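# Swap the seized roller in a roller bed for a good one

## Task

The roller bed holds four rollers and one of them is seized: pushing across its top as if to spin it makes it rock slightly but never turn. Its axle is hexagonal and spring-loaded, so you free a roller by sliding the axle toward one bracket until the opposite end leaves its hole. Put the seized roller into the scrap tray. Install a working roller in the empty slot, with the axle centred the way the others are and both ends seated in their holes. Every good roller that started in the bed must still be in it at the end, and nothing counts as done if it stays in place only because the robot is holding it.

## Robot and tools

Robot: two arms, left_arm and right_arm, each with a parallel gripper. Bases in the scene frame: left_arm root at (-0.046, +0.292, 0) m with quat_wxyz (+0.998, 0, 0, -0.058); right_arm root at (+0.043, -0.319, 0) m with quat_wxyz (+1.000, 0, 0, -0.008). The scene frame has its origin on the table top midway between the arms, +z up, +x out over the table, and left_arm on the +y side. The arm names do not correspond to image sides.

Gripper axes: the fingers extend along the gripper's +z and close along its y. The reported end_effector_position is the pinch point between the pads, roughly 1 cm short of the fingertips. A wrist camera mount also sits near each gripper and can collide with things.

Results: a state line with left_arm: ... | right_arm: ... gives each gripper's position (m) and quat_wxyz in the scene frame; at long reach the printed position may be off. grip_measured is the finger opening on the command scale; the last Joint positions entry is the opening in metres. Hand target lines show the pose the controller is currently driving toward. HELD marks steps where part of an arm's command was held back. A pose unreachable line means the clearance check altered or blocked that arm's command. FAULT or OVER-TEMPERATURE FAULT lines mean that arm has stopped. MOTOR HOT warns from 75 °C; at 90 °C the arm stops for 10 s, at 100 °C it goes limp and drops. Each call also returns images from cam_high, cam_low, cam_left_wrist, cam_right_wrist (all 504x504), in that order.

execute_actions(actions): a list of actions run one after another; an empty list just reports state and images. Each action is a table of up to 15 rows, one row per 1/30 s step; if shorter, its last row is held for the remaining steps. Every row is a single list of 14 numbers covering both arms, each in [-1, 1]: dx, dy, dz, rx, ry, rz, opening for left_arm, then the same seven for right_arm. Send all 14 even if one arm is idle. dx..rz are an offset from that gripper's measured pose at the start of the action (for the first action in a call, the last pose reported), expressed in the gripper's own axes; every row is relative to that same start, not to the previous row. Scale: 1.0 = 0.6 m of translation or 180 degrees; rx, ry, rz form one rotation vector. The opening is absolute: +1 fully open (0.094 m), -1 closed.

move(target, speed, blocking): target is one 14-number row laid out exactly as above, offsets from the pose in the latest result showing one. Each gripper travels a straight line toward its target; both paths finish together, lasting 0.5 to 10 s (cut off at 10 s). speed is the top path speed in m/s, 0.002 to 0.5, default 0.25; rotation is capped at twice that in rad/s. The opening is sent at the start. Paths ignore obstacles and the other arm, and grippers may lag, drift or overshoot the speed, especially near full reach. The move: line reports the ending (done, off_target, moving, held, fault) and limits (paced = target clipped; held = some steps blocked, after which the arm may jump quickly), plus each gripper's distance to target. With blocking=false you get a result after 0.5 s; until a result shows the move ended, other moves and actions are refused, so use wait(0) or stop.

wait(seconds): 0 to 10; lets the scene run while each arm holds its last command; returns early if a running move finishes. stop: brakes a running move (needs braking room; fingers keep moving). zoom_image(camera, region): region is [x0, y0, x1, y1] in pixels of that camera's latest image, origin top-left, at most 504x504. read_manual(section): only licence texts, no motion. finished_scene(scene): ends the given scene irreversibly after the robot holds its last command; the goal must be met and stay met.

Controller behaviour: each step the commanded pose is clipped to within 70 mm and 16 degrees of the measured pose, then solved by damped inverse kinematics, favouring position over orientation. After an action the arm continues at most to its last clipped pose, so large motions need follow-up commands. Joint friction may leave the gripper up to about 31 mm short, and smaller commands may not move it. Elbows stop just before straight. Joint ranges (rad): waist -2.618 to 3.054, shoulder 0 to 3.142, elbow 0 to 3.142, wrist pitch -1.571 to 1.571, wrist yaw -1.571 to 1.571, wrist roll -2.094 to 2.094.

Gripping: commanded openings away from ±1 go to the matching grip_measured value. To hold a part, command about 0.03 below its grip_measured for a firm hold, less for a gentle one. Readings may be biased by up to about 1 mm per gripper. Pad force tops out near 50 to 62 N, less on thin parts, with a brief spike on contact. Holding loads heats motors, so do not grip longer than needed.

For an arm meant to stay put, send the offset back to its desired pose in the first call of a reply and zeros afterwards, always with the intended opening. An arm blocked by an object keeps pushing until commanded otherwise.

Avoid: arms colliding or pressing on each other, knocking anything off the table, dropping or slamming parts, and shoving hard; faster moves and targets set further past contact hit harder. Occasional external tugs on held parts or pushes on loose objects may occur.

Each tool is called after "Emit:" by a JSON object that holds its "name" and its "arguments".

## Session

Emit:
{"name": "execute_actions", "arguments": {"actions": []}}

Scene clock: 0.00 s.
left_arm: end_effector_position=(+0.2955, -0.0883, +0.3707) grip_measured=+1.000 end_effector_quat_wxyz=(+0.650, +0.642, +0.303, -0.269) | right_arm: end_effector_position=(+0.3565, -0.4909, +0.1997) grip_measured=+1.000 end_effector_quat_wxyz=(+0.433, +0.538, +0.488, +0.533)
Joint positions: left_arm=[-0.443  1.751  1.512  0.224  0.962  0.749  0.094] | right_arm=[-0.887  1.327  0.434  0.795 -0.956  1.643  0.094]
Joint velocities: left_arm=[-0.017 -0.007 -0.022 -0.037 -0.066 -0.066  0.   ] | right_arm=[-0.002 -0.007  0.017 -0.081  0.037  0.051  0.   ]
Motor temperatures (°C, as the motors report them): left_arm=[17 34 28 19 21 18] | right_arm=[20 20 27 24 20 19]
Hand target (left_arm): +0.296, -0.088, +0.371; +0.650, +0.642, +0.303, -0.269
Hand target (right_arm): +0.357, -0.491, +0.200; +0.433, +0.538, +0.488, +0.533

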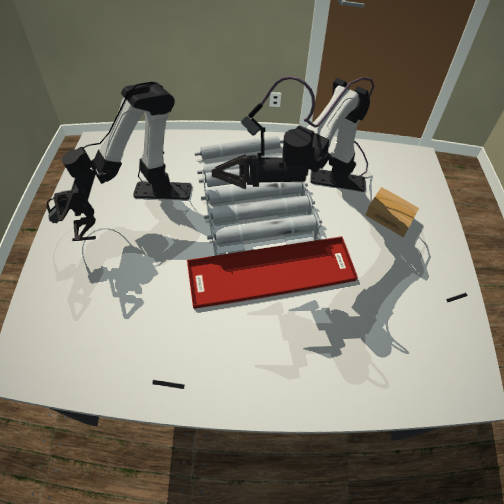

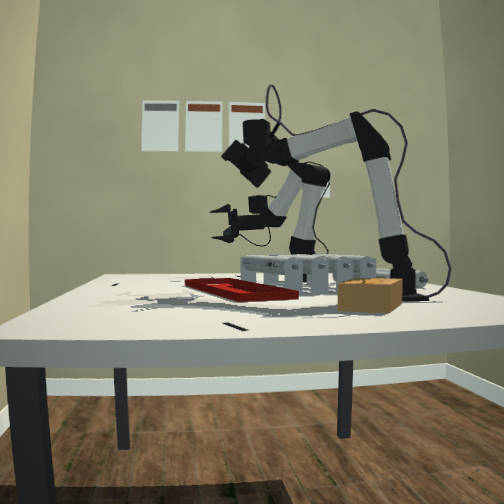

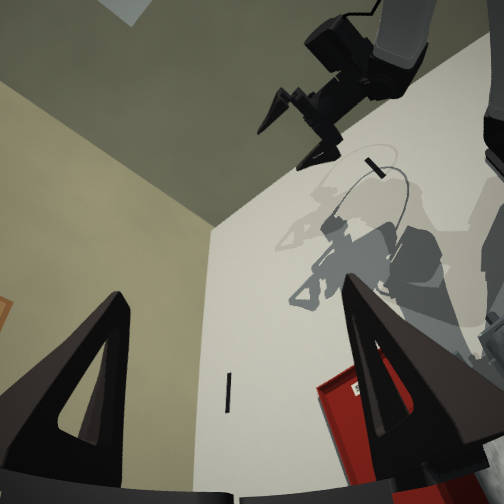

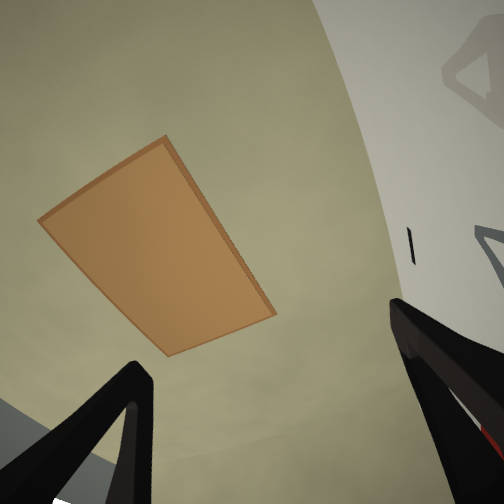

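Emit:
{"name": "move", "arguments": {"target": [0.112,-0.30,-0.235,0.159,0.484,-0.209,-1,0.487,-0.083,-0.152,-0.018,-0.65,0.683,-1], "speed": 0.25}}

Scene clock: 16.87 s.
left_arm: end_effector_position=(+0.2051, +0.0424, +0.2070) grip_measured=-0.996 end_effector_quat_wxyz=(+0.059, +0.651, +0.757, -0.019) | right_arm: end_effector_position=(+0.2565, -0.2026, +0.2014) grip_measured=-0.980 end_effector_quat_wxyz=(+0.302, +0.694, +0.118, +0.643)
Joint positions: left_arm=[-0.65   1.826  1.917 -1.541  0.032  0.652  0.   ] | right_arm=[1.298 1.284 0.144 1.567 1.55  2.107 0.001]
Joint velocities: left_arm=[-0.002 -0.007 -0.002 -0.007 -0.037 -0.051  0.   ] | right_arm=[-0.017 -0.012  0.002 -0.007  0.007 -0.051 -0.001]
Motor temperatures (°C, as the motors report them): left_arm=[17 38 31 21 21 18] | right_arm=[20 20 29 28 20 19]
Hand target (left_arm): +0.199, +0.046, +0.201; +0.042, +0.650, +0.758, -0.012
Hand target (right_arm): +0.255, -0.203, +0.196; +0.304, +0.694, +0.124, +0.641
Off the commanded pose (left_arm): 0.010 m, 7 deg.
Off the commanded pose (right_arm): 0.008 m, 127 deg; orientation clipped at the last step of the last action.
joint sent to its limit (left arm) — the command would take joint 4 (wrist pitch) past its lower limit, so that joint was sent only as far as its limit.
joint sent to its limit (right arm) — the command would take joint 4 (wrist pitch) past its upper limit, joint 5 (wrist yaw) past its upper limit and joint 6 (wrist roll) past its upper limit, so those joints were sent only as far as their limits.
move: off_target (left_arm, right_arm); limits=paced

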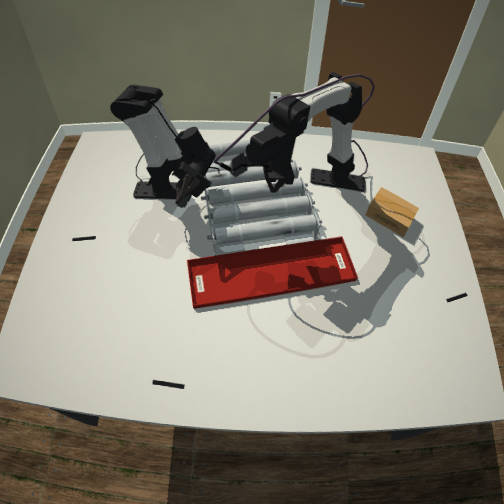

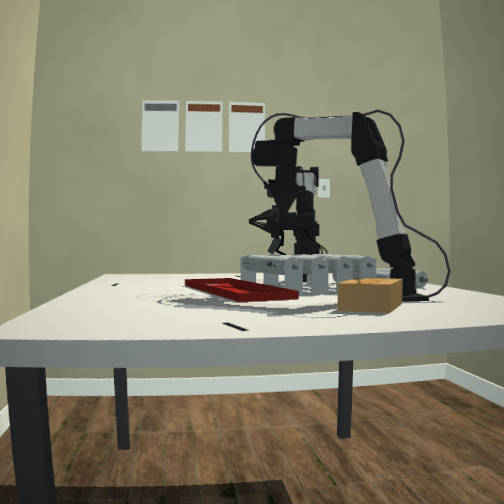

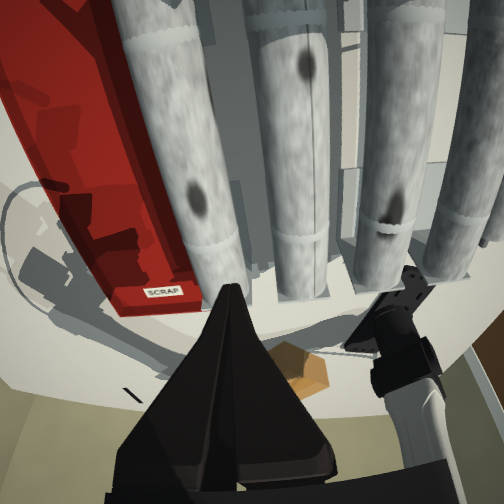

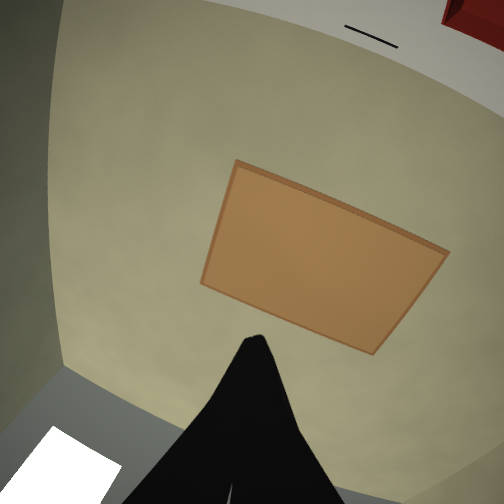

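Emit:
{"name": "move", "arguments": {"target": [0,0,0,0,0,0,-1,0,0,0.05,0,0,-0.6,-1]}}

Emit:
{"name": "move", "arguments": {"target": [0,0,0,0,0,0,-1,0,0,0,0,0,-0.55,-1]}}

Scene clock: 24.43 s.
left_arm: end_effector_position=(+0.2052, +0.0425, +0.2070) grip_measured=-0.996 end_effector_quat_wxyz=(+0.059, +0.650, +0.757, -0.019) | right_arm: end_effector_position=(+0.2832, -0.2110, +0.1949) grip_measured=-0.980 end_effector_quat_wxyz=(+0.697, +0.309, +0.633, +0.132)
Joint positions: left_arm=[-0.65   1.826  1.917 -1.541  0.031  0.65   0.   ] | right_arm=[1.134 1.1   0.184 0.953 1.384 0.606 0.001]
Joint velocities: left_arm=[ 0.007  0.012 -0.012 -0.051 -0.051 -0.051  0.001] | right_arm=[-0.022 -0.007  0.017 -0.051  0.007  0.066  0.   ]
Motor temperatures (°C, as the motors report them): left_arm=[17 39 31 21 21 18] | right_arm=[20 20 30 27 20 19]
Hand target (left_arm): +0.205, +0.042, +0.207; +0.059, +0.651, +0.756, -0.020
Hand target (right_arm): +0.285, -0.210, +0.200; +0.697, +0.312, +0.632, +0.134
Off the commanded pose (left_arm): 0.000 m, 0 deg.
Off the commanded pose (right_arm): 0.007 m, 0 deg.
move: done

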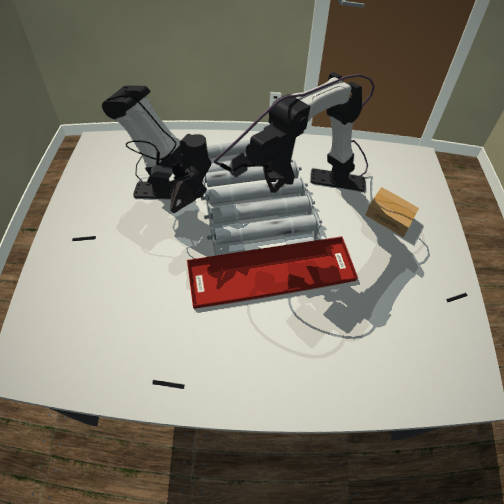

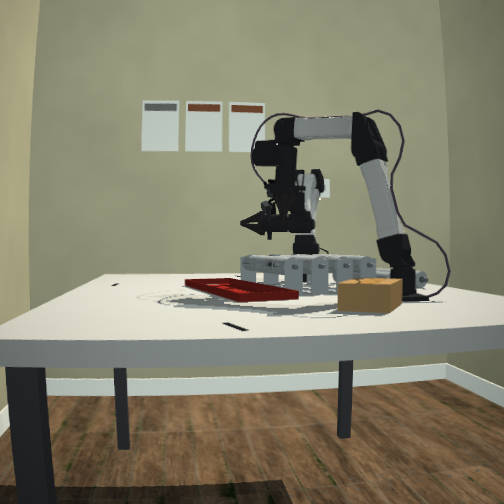

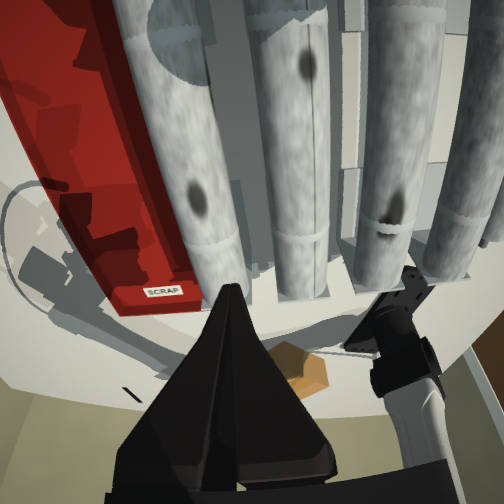

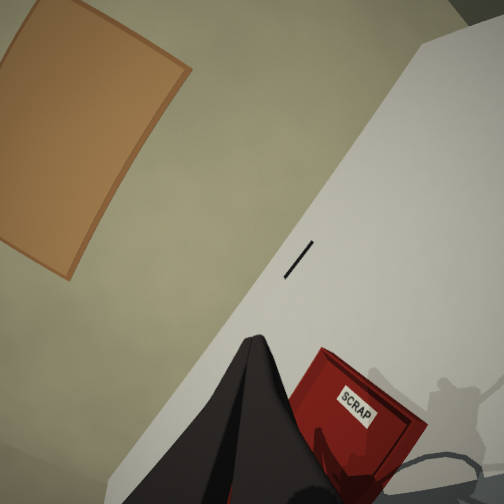

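Scene clock: 28.43 s.
left_arm: end_effector_position=(+0.2052, +0.0425, +0.2070) grip_measured=-0.996 end_effector_quat_wxyz=(+0.059, +0.650, +0.757, -0.019) | right_arm: end_effector_position=(+0.2829, -0.2116, +0.1916) grip_measured=-0.980 end_effector_quat_wxyz=(+0.549, -0.285, +0.647, -0.445)
Joint positions: left_arm=[-0.65   1.826  1.917 -1.541  0.031  0.65   0.   ] | right_arm=[ 1.134  1.092  0.184  0.908  1.384 -1.096  0.001]
Joint velocities: left_arm=[-0.007  0.002  0.007  0.022  0.051  0.007  0.   ] | right_arm=[-0.002  0.002  0.002  0.007 -0.037 -0.066 -0.   ]
Motor temperatures (°C, as the motors report them): left_arm=[17 40 31 21 21 18] | right_arm=[20 20 30 27 20 19]
Hand target (left_arm): +0.205, +0.043, +0.207; +0.059, +0.650, +0.757, -0.019
Hand target (right_arm): +0.283, -0.211, +0.195; +0.553, -0.281, +0.647, -0.444
Off the commanded pose (left_arm): 0.000 m, 0 deg.
Off the commanded pose (right_arm): 0.003 m, 1 deg.
move: done

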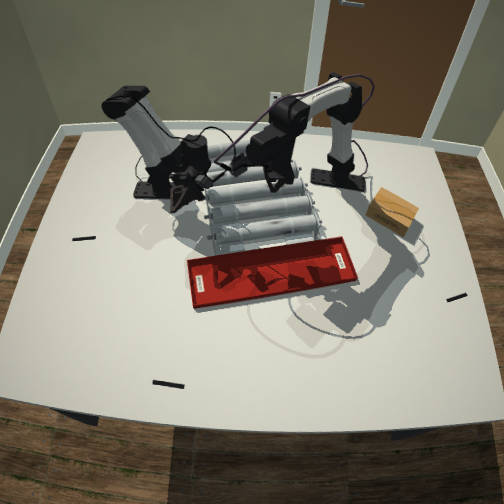

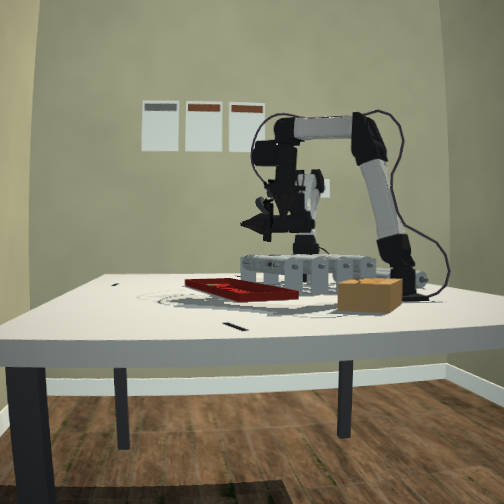

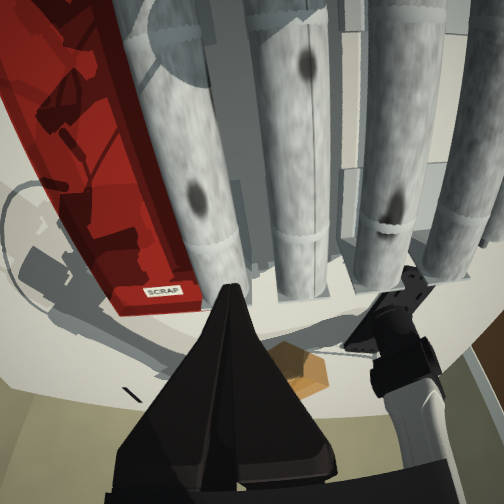

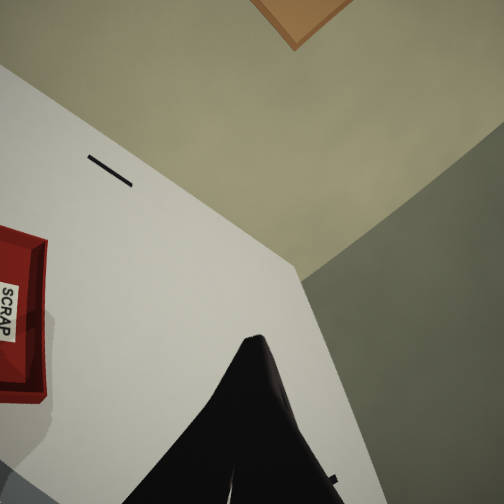

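Emit:
{"name": "move", "arguments": {"target": [0,0.05,0.17,0,0,0,-1,0,0,-0.05,-0.513,0.015,-0.221,-1], "speed": 0.15}}

Emit:
{"name": "zoom_image", "arguments": {"camera": "cam_high", "region": [180,120,360,260]}}

Scene clock: 38.13 s.
left_arm: end_effector_position=(+0.2411, +0.0342, +0.1208) grip_measured=-0.996 end_effector_quat_wxyz=(+0.076, +0.649, +0.757, -0.016) | right_arm: end_effector_position=(+0.2531, -0.2008, +0.1895) grip_measured=-0.980 end_effector_quat_wxyz=(-0.014, +0.747, -0.665, +0.005)
Joint positions: left_arm=[-0.601  1.866  1.617 -1.169  0.031  0.698  0.   ] | right_arm=[ 0.53   1.455  1.453 -1.54   0.001 -1.173  0.001]
Joint velocities: left_arm=[ 0.002 -0.017 -0.002 -0.007 -0.007 -0.051 -0.   ] | right_arm=[-0.027 -0.002 -0.002 -0.095  0.037  0.007 -0.   ]
Motor temperatures (°C, as the motors report them): left_arm=[17 40 31 20 21 18] | right_arm=[20 20 31 27 20 19]
Hand target (left_arm): +0.241, +0.039, +0.107; +0.059, +0.650, +0.757, -0.018
Hand target (right_arm): +0.253, -0.202, +0.191; -0.007, +0.747, -0.665, -0.001
Off the commanded pose (left_arm): 0.014 m, 2 deg.
Off the commanded pose (right_arm): 0.004 m, 2 deg.
joint sent to its limit (right arm) — the command would take joint 4 (wrist pitch) past its lower limit, so that joint was sent only as far as its limit.
move: off_target (left_arm)

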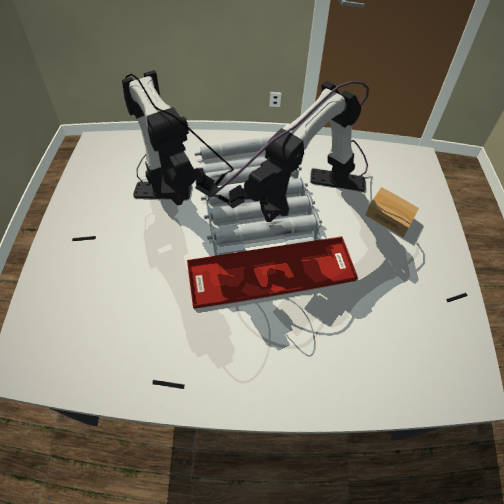

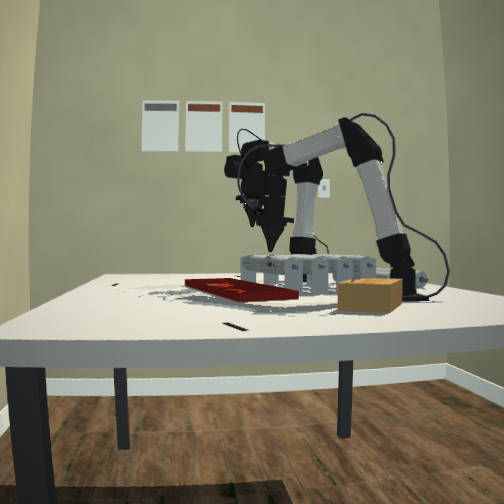

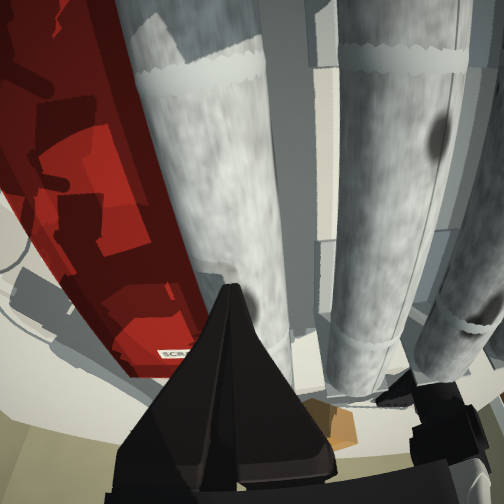

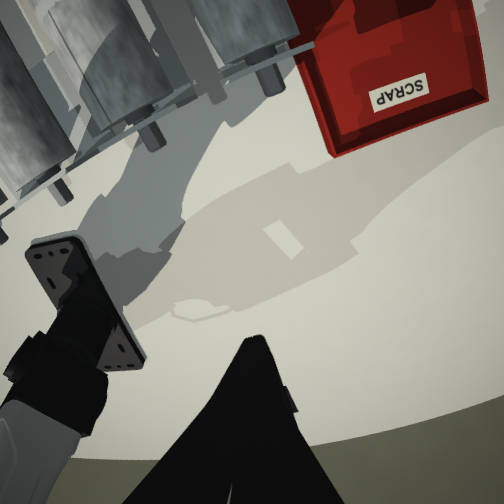

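Region (180, 120, 360, 260) of cam_high's 504x504 image, scaled by 2.800, with more detail than that image has.

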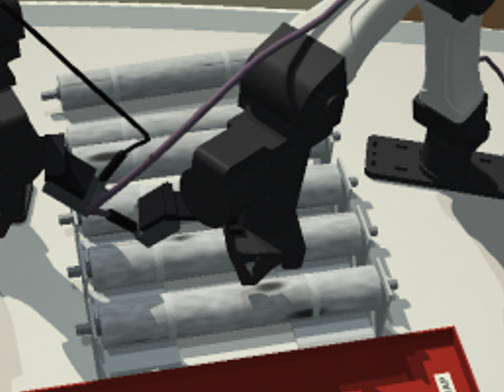

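Emit:
{"name": "move", "arguments": {"target": [0,0.02,0.05,0,0,0,-1,0.13,0,0,0,0,0,-1], "speed": 0.08}}

Emit:
{"name": "move", "arguments": {"target": [0,-0.27,-0.02,0,0,0,-1,0,0,0,0,0,0,-1], "speed": 0.05}}

Emit:
{"name": "zoom_image", "arguments": {"camera": "cam_high", "region": [180,120,360,260]}}

Scene clock: 43.93 s.
left_arm: end_effector_position=(+0.2571, +0.0275, +0.1096) grip_measured=-0.996 end_effector_quat_wxyz=(+0.098, +0.647, +0.756, -0.015) | right_arm: end_effector_position=(+0.2714, -0.2761, +0.1941) grip_measured=-0.980 end_effector_quat_wxyz=(-0.022, +0.746, -0.665, +0.015)
Joint positions: left_arm=[-0.588  1.891  1.598 -1.082  0.031  0.709  0.   ] | right_arm=[ 0.2    1.405  1.429 -1.541 -0.005 -1.501  0.001]
Joint velocities: left_arm=[-0.007 -0.012  0.002 -0.051 -0.037 -0.037  0.001] | right_arm=[ 0.007  0.002 -0.002  0.066 -0.007 -0.022 -0.001]
Motor temperatures (°C, as the motors report them): left_arm=[17 41 31 20 21 18] | right_arm=[20 21 32 26 20 19]
Hand target (left_arm): +0.255, +0.033, +0.092; +0.076, +0.649, +0.757, -0.016
Hand target (right_arm): +0.264, -0.278, +0.190; -0.016, +0.747, -0.665, +0.006
Off the commanded pose (left_arm): 0.018 m, 2 deg.
Off the commanded pose (right_arm): 0.011 m, 1 deg.
move: off_target (left_arm, right_arm)

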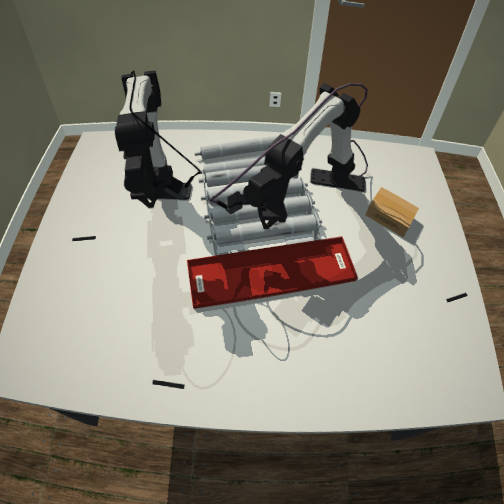

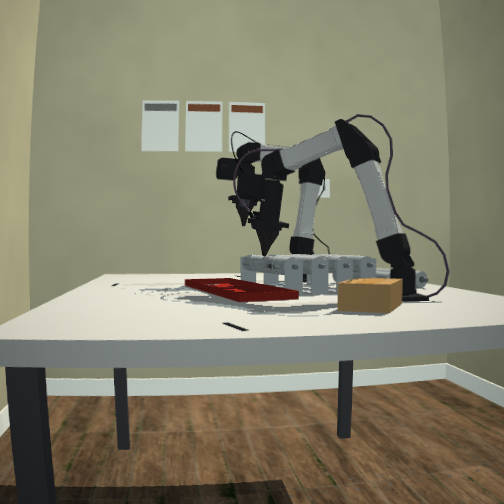

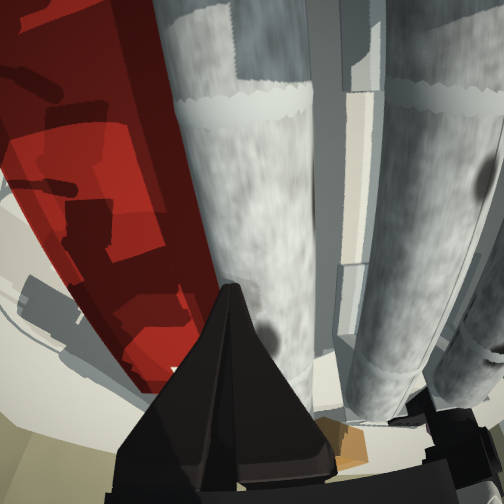

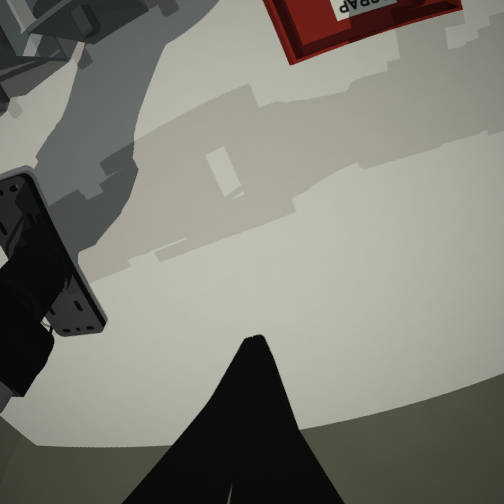

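Scene clock: 47.50 s.
left_arm: end_effector_position=(+0.0995, -0.0031, +0.1103) grip_measured=-0.996 end_effector_quat_wxyz=(+0.099, +0.648, +0.755, -0.023) | right_arm: end_effector_position=(+0.2714, -0.2761, +0.1941) grip_measured=-0.980 end_effector_quat_wxyz=(-0.022, +0.746, -0.665, +0.015)
Joint positions: left_arm=[-1.016  1.609  1.265 -1.028 -0.04   0.291  0.   ] | right_arm=[ 0.2    1.405  1.429 -1.541 -0.005 -1.501  0.001]
Joint velocities: left_arm=[ 0.007  0.007  0.007  0.051 -0.037 -0.022 -0.   ] | right_arm=[-0.007  0.017  0.007  0.022 -0.007 -0.037 -0.   ]
Motor temperatures (°C, as the motors report them): left_arm=[17 41 31 20 21 18] | right_arm=[20 21 32 26 20 19]
Hand target (left_arm): +0.094, +0.001, +0.106; +0.094, +0.647, +0.756, -0.019
Hand target (right_arm): +0.271, -0.276, +0.194; -0.022, +0.746, -0.665, +0.015
Off the commanded pose (left_arm): 0.009 m, 1 deg.
Off the commanded pose (right_arm): 0.000 m, 0 deg.
move: done

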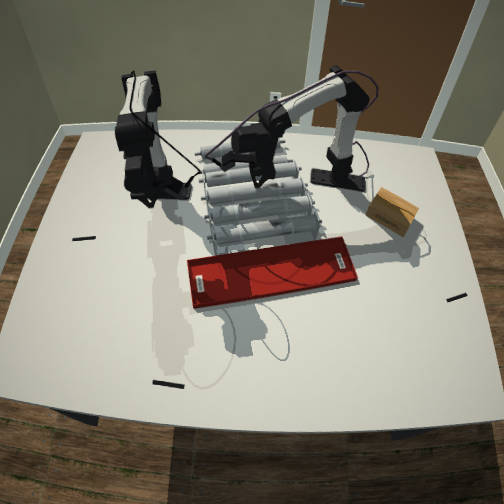

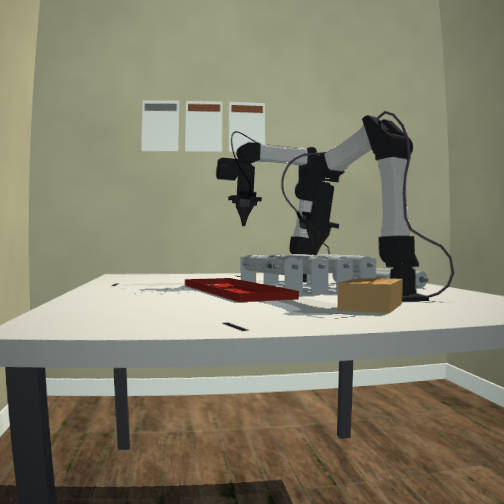

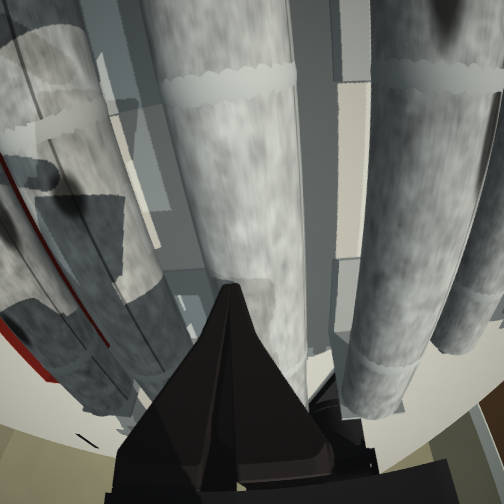

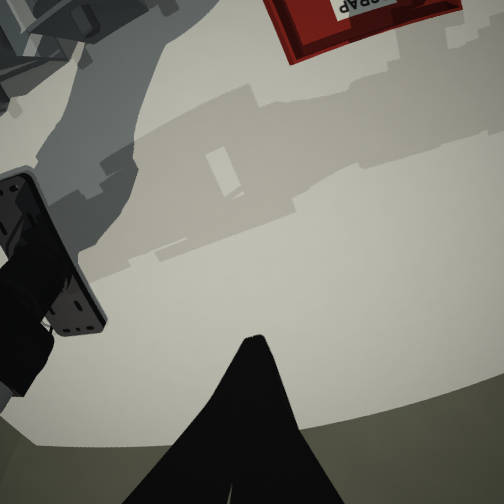

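Region (180, 120, 360, 260) of cam_high's 504x504 image, scaled by 2.800, with more detail than that image has.

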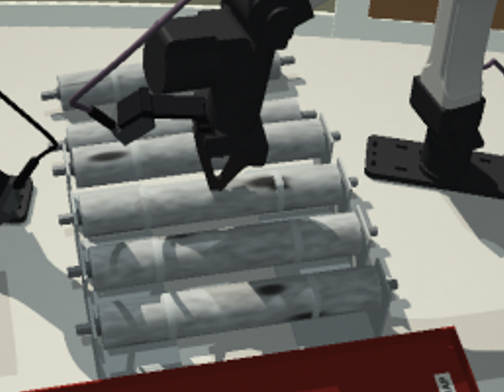

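Emit:
{"name": "move", "arguments": {"target": [0,-0.17,0.02,0,0,0,-1,0,0,0,0,0,0,-1], "speed": 0.05}}

Emit:
{"name": "zoom_image", "arguments": {"camera": "cam_high", "region": [180,120,360,260]}}

Scene clock: 52.53 s.
left_arm: end_effector_position=(+0.0353, -0.0181, +0.0995) grip_measured=-0.996 end_effector_quat_wxyz=(+0.141, +0.633, +0.761, +0.029) | right_arm: end_effector_position=(+0.2714, -0.2761, +0.1941) grip_measured=-0.980 end_effector_quat_wxyz=(-0.022, +0.746, -0.665, +0.015)
Joint positions: left_arm=[-1.321  1.603  1.203 -0.999 -0.234 -0.031  0.   ] | right_arm=[ 0.2    1.405  1.429 -1.541 -0.005 -1.501  0.001]
Joint velocities: left_arm=[-0.012  0.012 -0.012 -0.051 -0.022 -0.037  0.   ] | right_arm=[-0.002 -0.007  0.002  0.007 -0.022 -0.051  0.   ]
Motor temperatures (°C, as the motors report them): left_arm=[17 41 31 20 21 18] | right_arm=[20 21 32 25 20 19]
Hand target (left_arm): +0.000, -0.020, +0.090; +0.095, +0.648, +0.755, -0.021
Hand target (right_arm): +0.271, -0.276, +0.194; -0.022, +0.746, -0.665, +0.015
Off the commanded pose (left_arm): 0.036 m, 8 deg.
Off the commanded pose (right_arm): 0.000 m, 0 deg.
move: off_target (left_arm)

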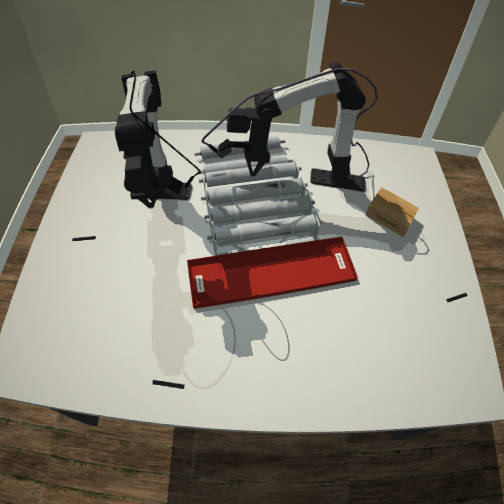

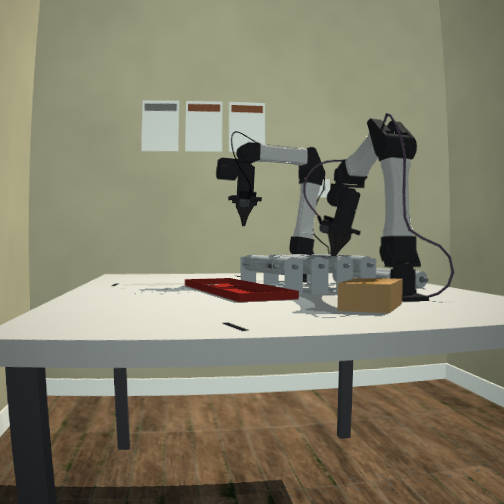

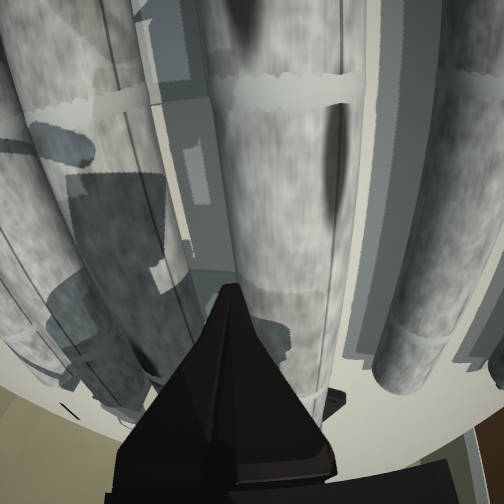

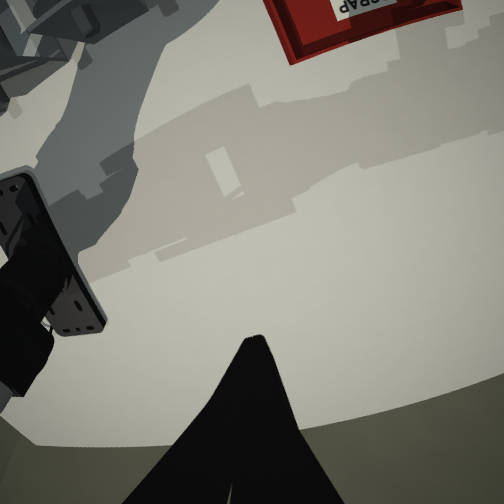

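Region (180, 120, 360, 260) of cam_high's 504x504 image, scaled by 2.800, with more detail than that image has.

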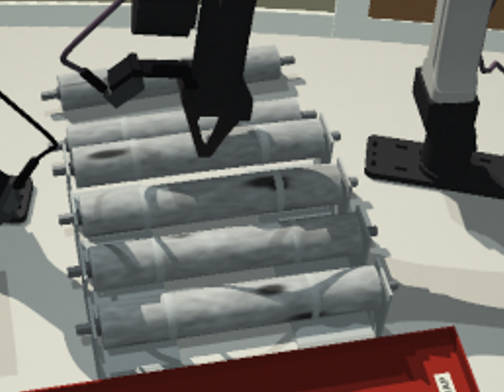

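Emit:
{"name": "move", "arguments": {"target": [0,-0.015,-0.06,0.03,0,0,-1,0,0,0,0,0,0,-1], "speed": 0.08}}

Emit:
{"name": "move", "arguments": {"target": [0,0,0.08,0,0,0,-1,0,0,0,0,0,0,-1], "speed": 0.05}}

Emit:
{"name": "move", "arguments": {"target": [0,-0.08,0.03,0,0,0,-1,0,0,0,0,0,0,-1], "speed": 0.04}}

Emit:
{"name": "zoom_image", "arguments": {"camera": "cam_high", "region": [180,120,360,260]}}

Scene clock: 60.17 s.
left_arm: end_effector_position=(+0.0216, -0.0163, +0.1262) grip_measured=-0.996 end_effector_quat_wxyz=(+0.114, +0.636, +0.763, +0.001) | right_arm: end_effector_position=(+0.2714, -0.2761, +0.1941) grip_measured=-0.980 end_effector_quat_wxyz=(-0.022, +0.746, -0.665, +0.015)
Joint positions: left_arm=[-1.321  1.579  1.295 -1.119 -0.154 -0.034  0.   ] | right_arm=[ 0.2    1.405  1.429 -1.541 -0.005 -1.501  0.001]
Joint velocities: left_arm=[ 0.017 -0.022 -0.007  0.022 -0.007 -0.081  0.   ] | right_arm=[ 0.002  0.007 -0.007 -0.037  0.066 -0.037 -0.   ]
Motor temperatures (°C, as the motors report them): left_arm=[18 41 31 20 21 18] | right_arm=[20 21 32 25 19 19]
Hand target (left_arm): +0.017, -0.016, +0.132; +0.111, +0.639, +0.761, -0.007
Hand target (right_arm): +0.271, -0.276, +0.194; -0.022, +0.746, -0.665, +0.015
Off the commanded pose (left_arm): 0.007 m, 1 deg.
Off the commanded pose (right_arm): 0.000 m, 0 deg.
move: done

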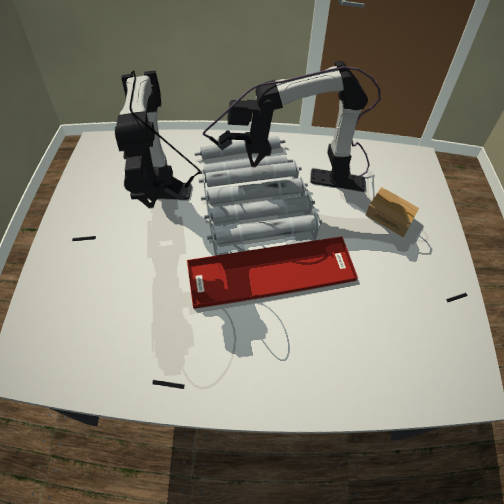

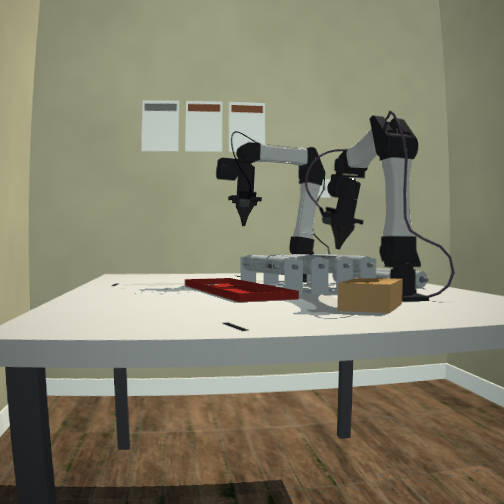

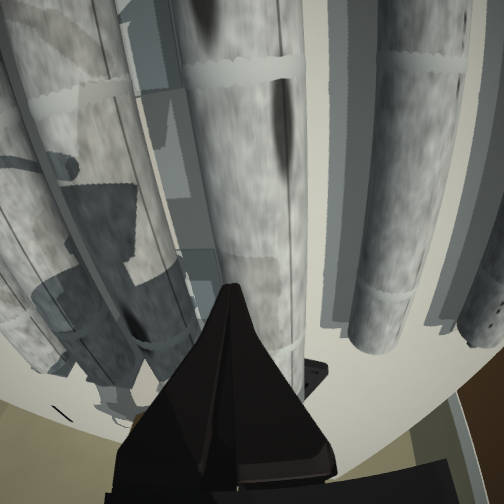

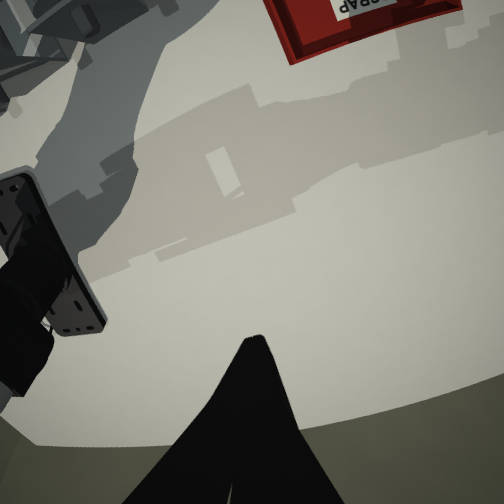

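Scene clock: 61.53 s.
left_arm: end_effector_position=(+0.0400, -0.0188, +0.0939) grip_measured=-0.996 end_effector_quat_wxyz=(+0.136, +0.627, +0.767, +0.017) | right_arm: end_effector_position=(+0.2714, -0.2761, +0.1941) grip_measured=-0.980 end_effector_quat_wxyz=(-0.022, +0.746, -0.665, +0.015)
Joint positions: left_arm=[-1.291  1.603  1.182 -0.965 -0.204 -0.017  0.   ] | right_arm=[ 0.2    1.405  1.429 -1.541 -0.005 -1.501  0.001]
Joint velocities: left_arm=[ 0.007 -0.002 -0.007 -0.125 -0.051 -0.051 -0.001] | right_arm=[ 0.007 -0.017 -0.012 -0.081  0.007 -0.022 -0.001]
Motor temperatures (°C, as the motors report them): left_arm=[18 41 31 20 21 18] | right_arm=[20 21 32 25 19 19]
Hand target (left_arm): +0.030, -0.022, +0.080; +0.114, +0.636, +0.763, +0.001
Hand target (right_arm): +0.271, -0.276, +0.194; -0.022, +0.746, -0.665, +0.015
Off the commanded pose (left_arm): 0.018 m, 3 deg.
Off the commanded pose (right_arm): 0.000 m, 0 deg.
move: off_target (left_arm)

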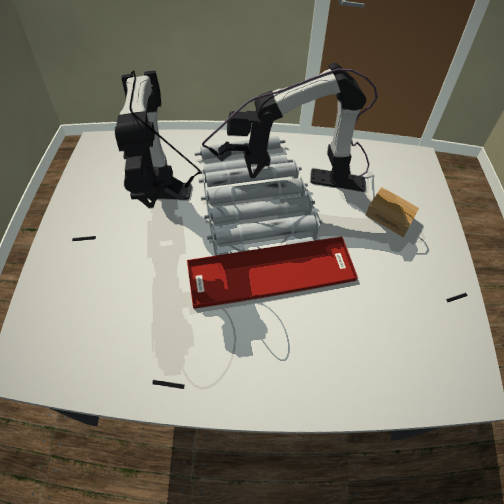

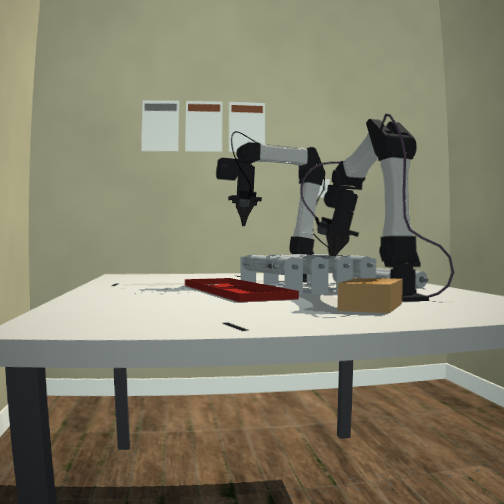

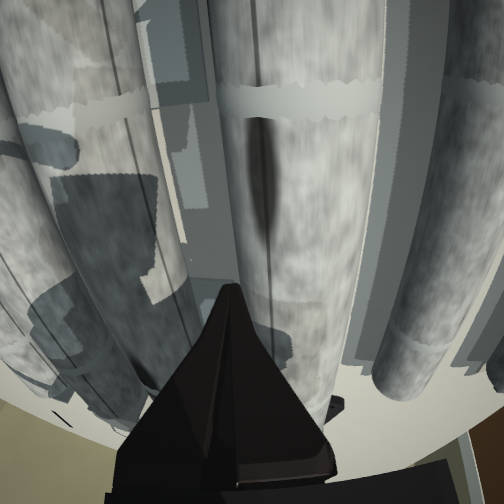

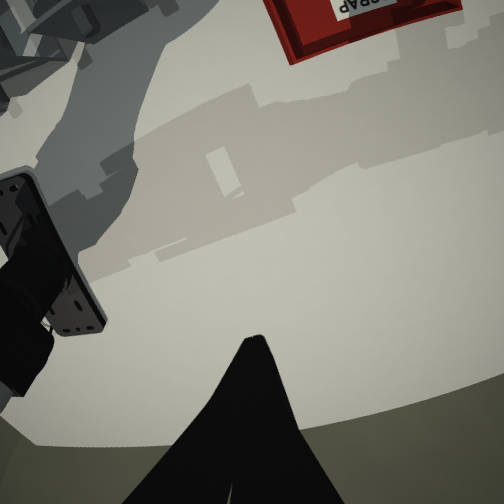

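Scene clock: 63.10 s.
left_arm: end_effector_position=(+0.0369, -0.0203, +0.0953) grip_measured=-0.996 end_effector_quat_wxyz=(+0.193, +0.606, +0.768, +0.071) | right_arm: end_effector_position=(+0.2714, -0.2761, +0.1941) grip_measured=-0.980 end_effector_quat_wxyz=(-0.022, +0.746, -0.665, +0.015)
Joint positions: left_arm=[-1.393  1.62   1.175 -0.965 -0.383 -0.143  0.   ] | right_arm=[ 0.2    1.405  1.429 -1.541 -0.005 -1.501  0.001]
Joint velocities: left_arm=[ 0.012  0.002  0.002 -0.007 -0.022 -0.007 -0.   ] | right_arm=[-0.017 -0.007  0.007  0.066 -0.066 -0.125  0.   ]
Motor temperatures (°C, as the motors report them): left_arm=[18 41 31 20 21 18] | right_arm=[20 21 32 25 19 19]
Hand target (left_arm): -0.001, -0.027, +0.070; +0.134, +0.627, +0.767, +0.022
Hand target (right_arm): +0.271, -0.276, +0.194; -0.022, +0.746, -0.665, +0.015
Off the commanded pose (left_arm): 0.049 m, 9 deg.
Off the commanded pose (right_arm): 0.000 m, 0 deg.
move: off_target (left_arm)

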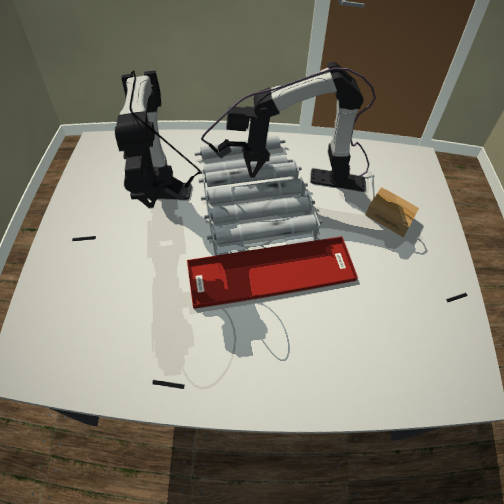

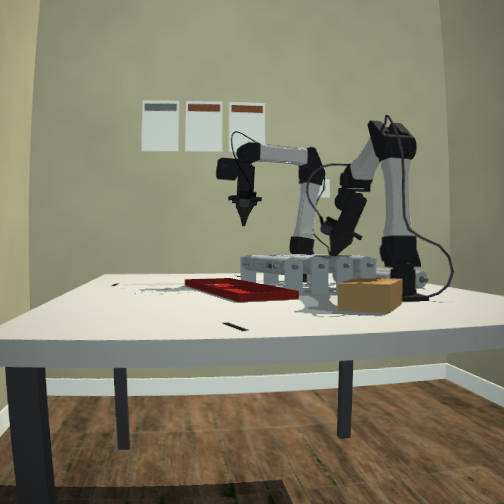

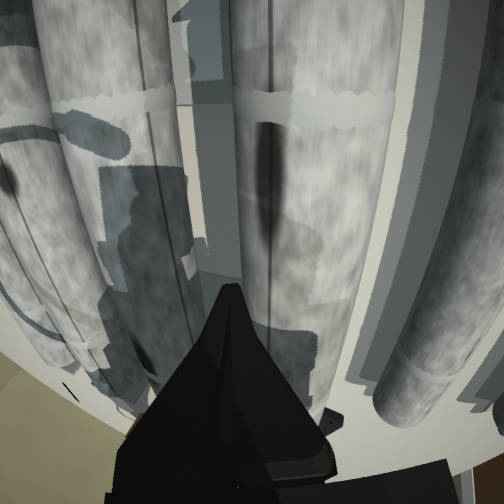

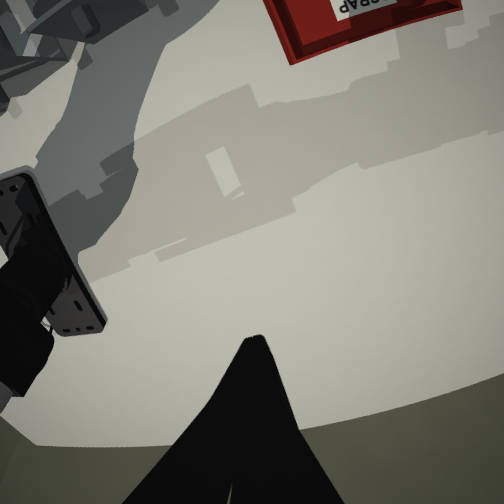

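Region (180, 120, 360, 260) of cam_high's 504x504 image, scaled by 2.800, with more detail than that image has.

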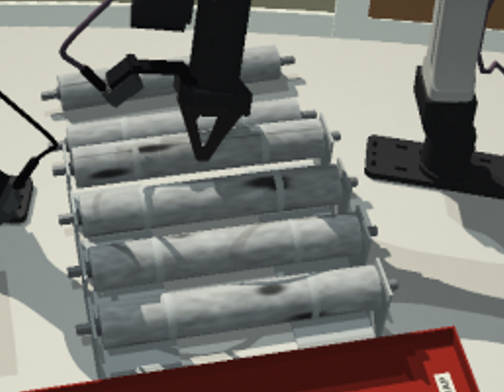

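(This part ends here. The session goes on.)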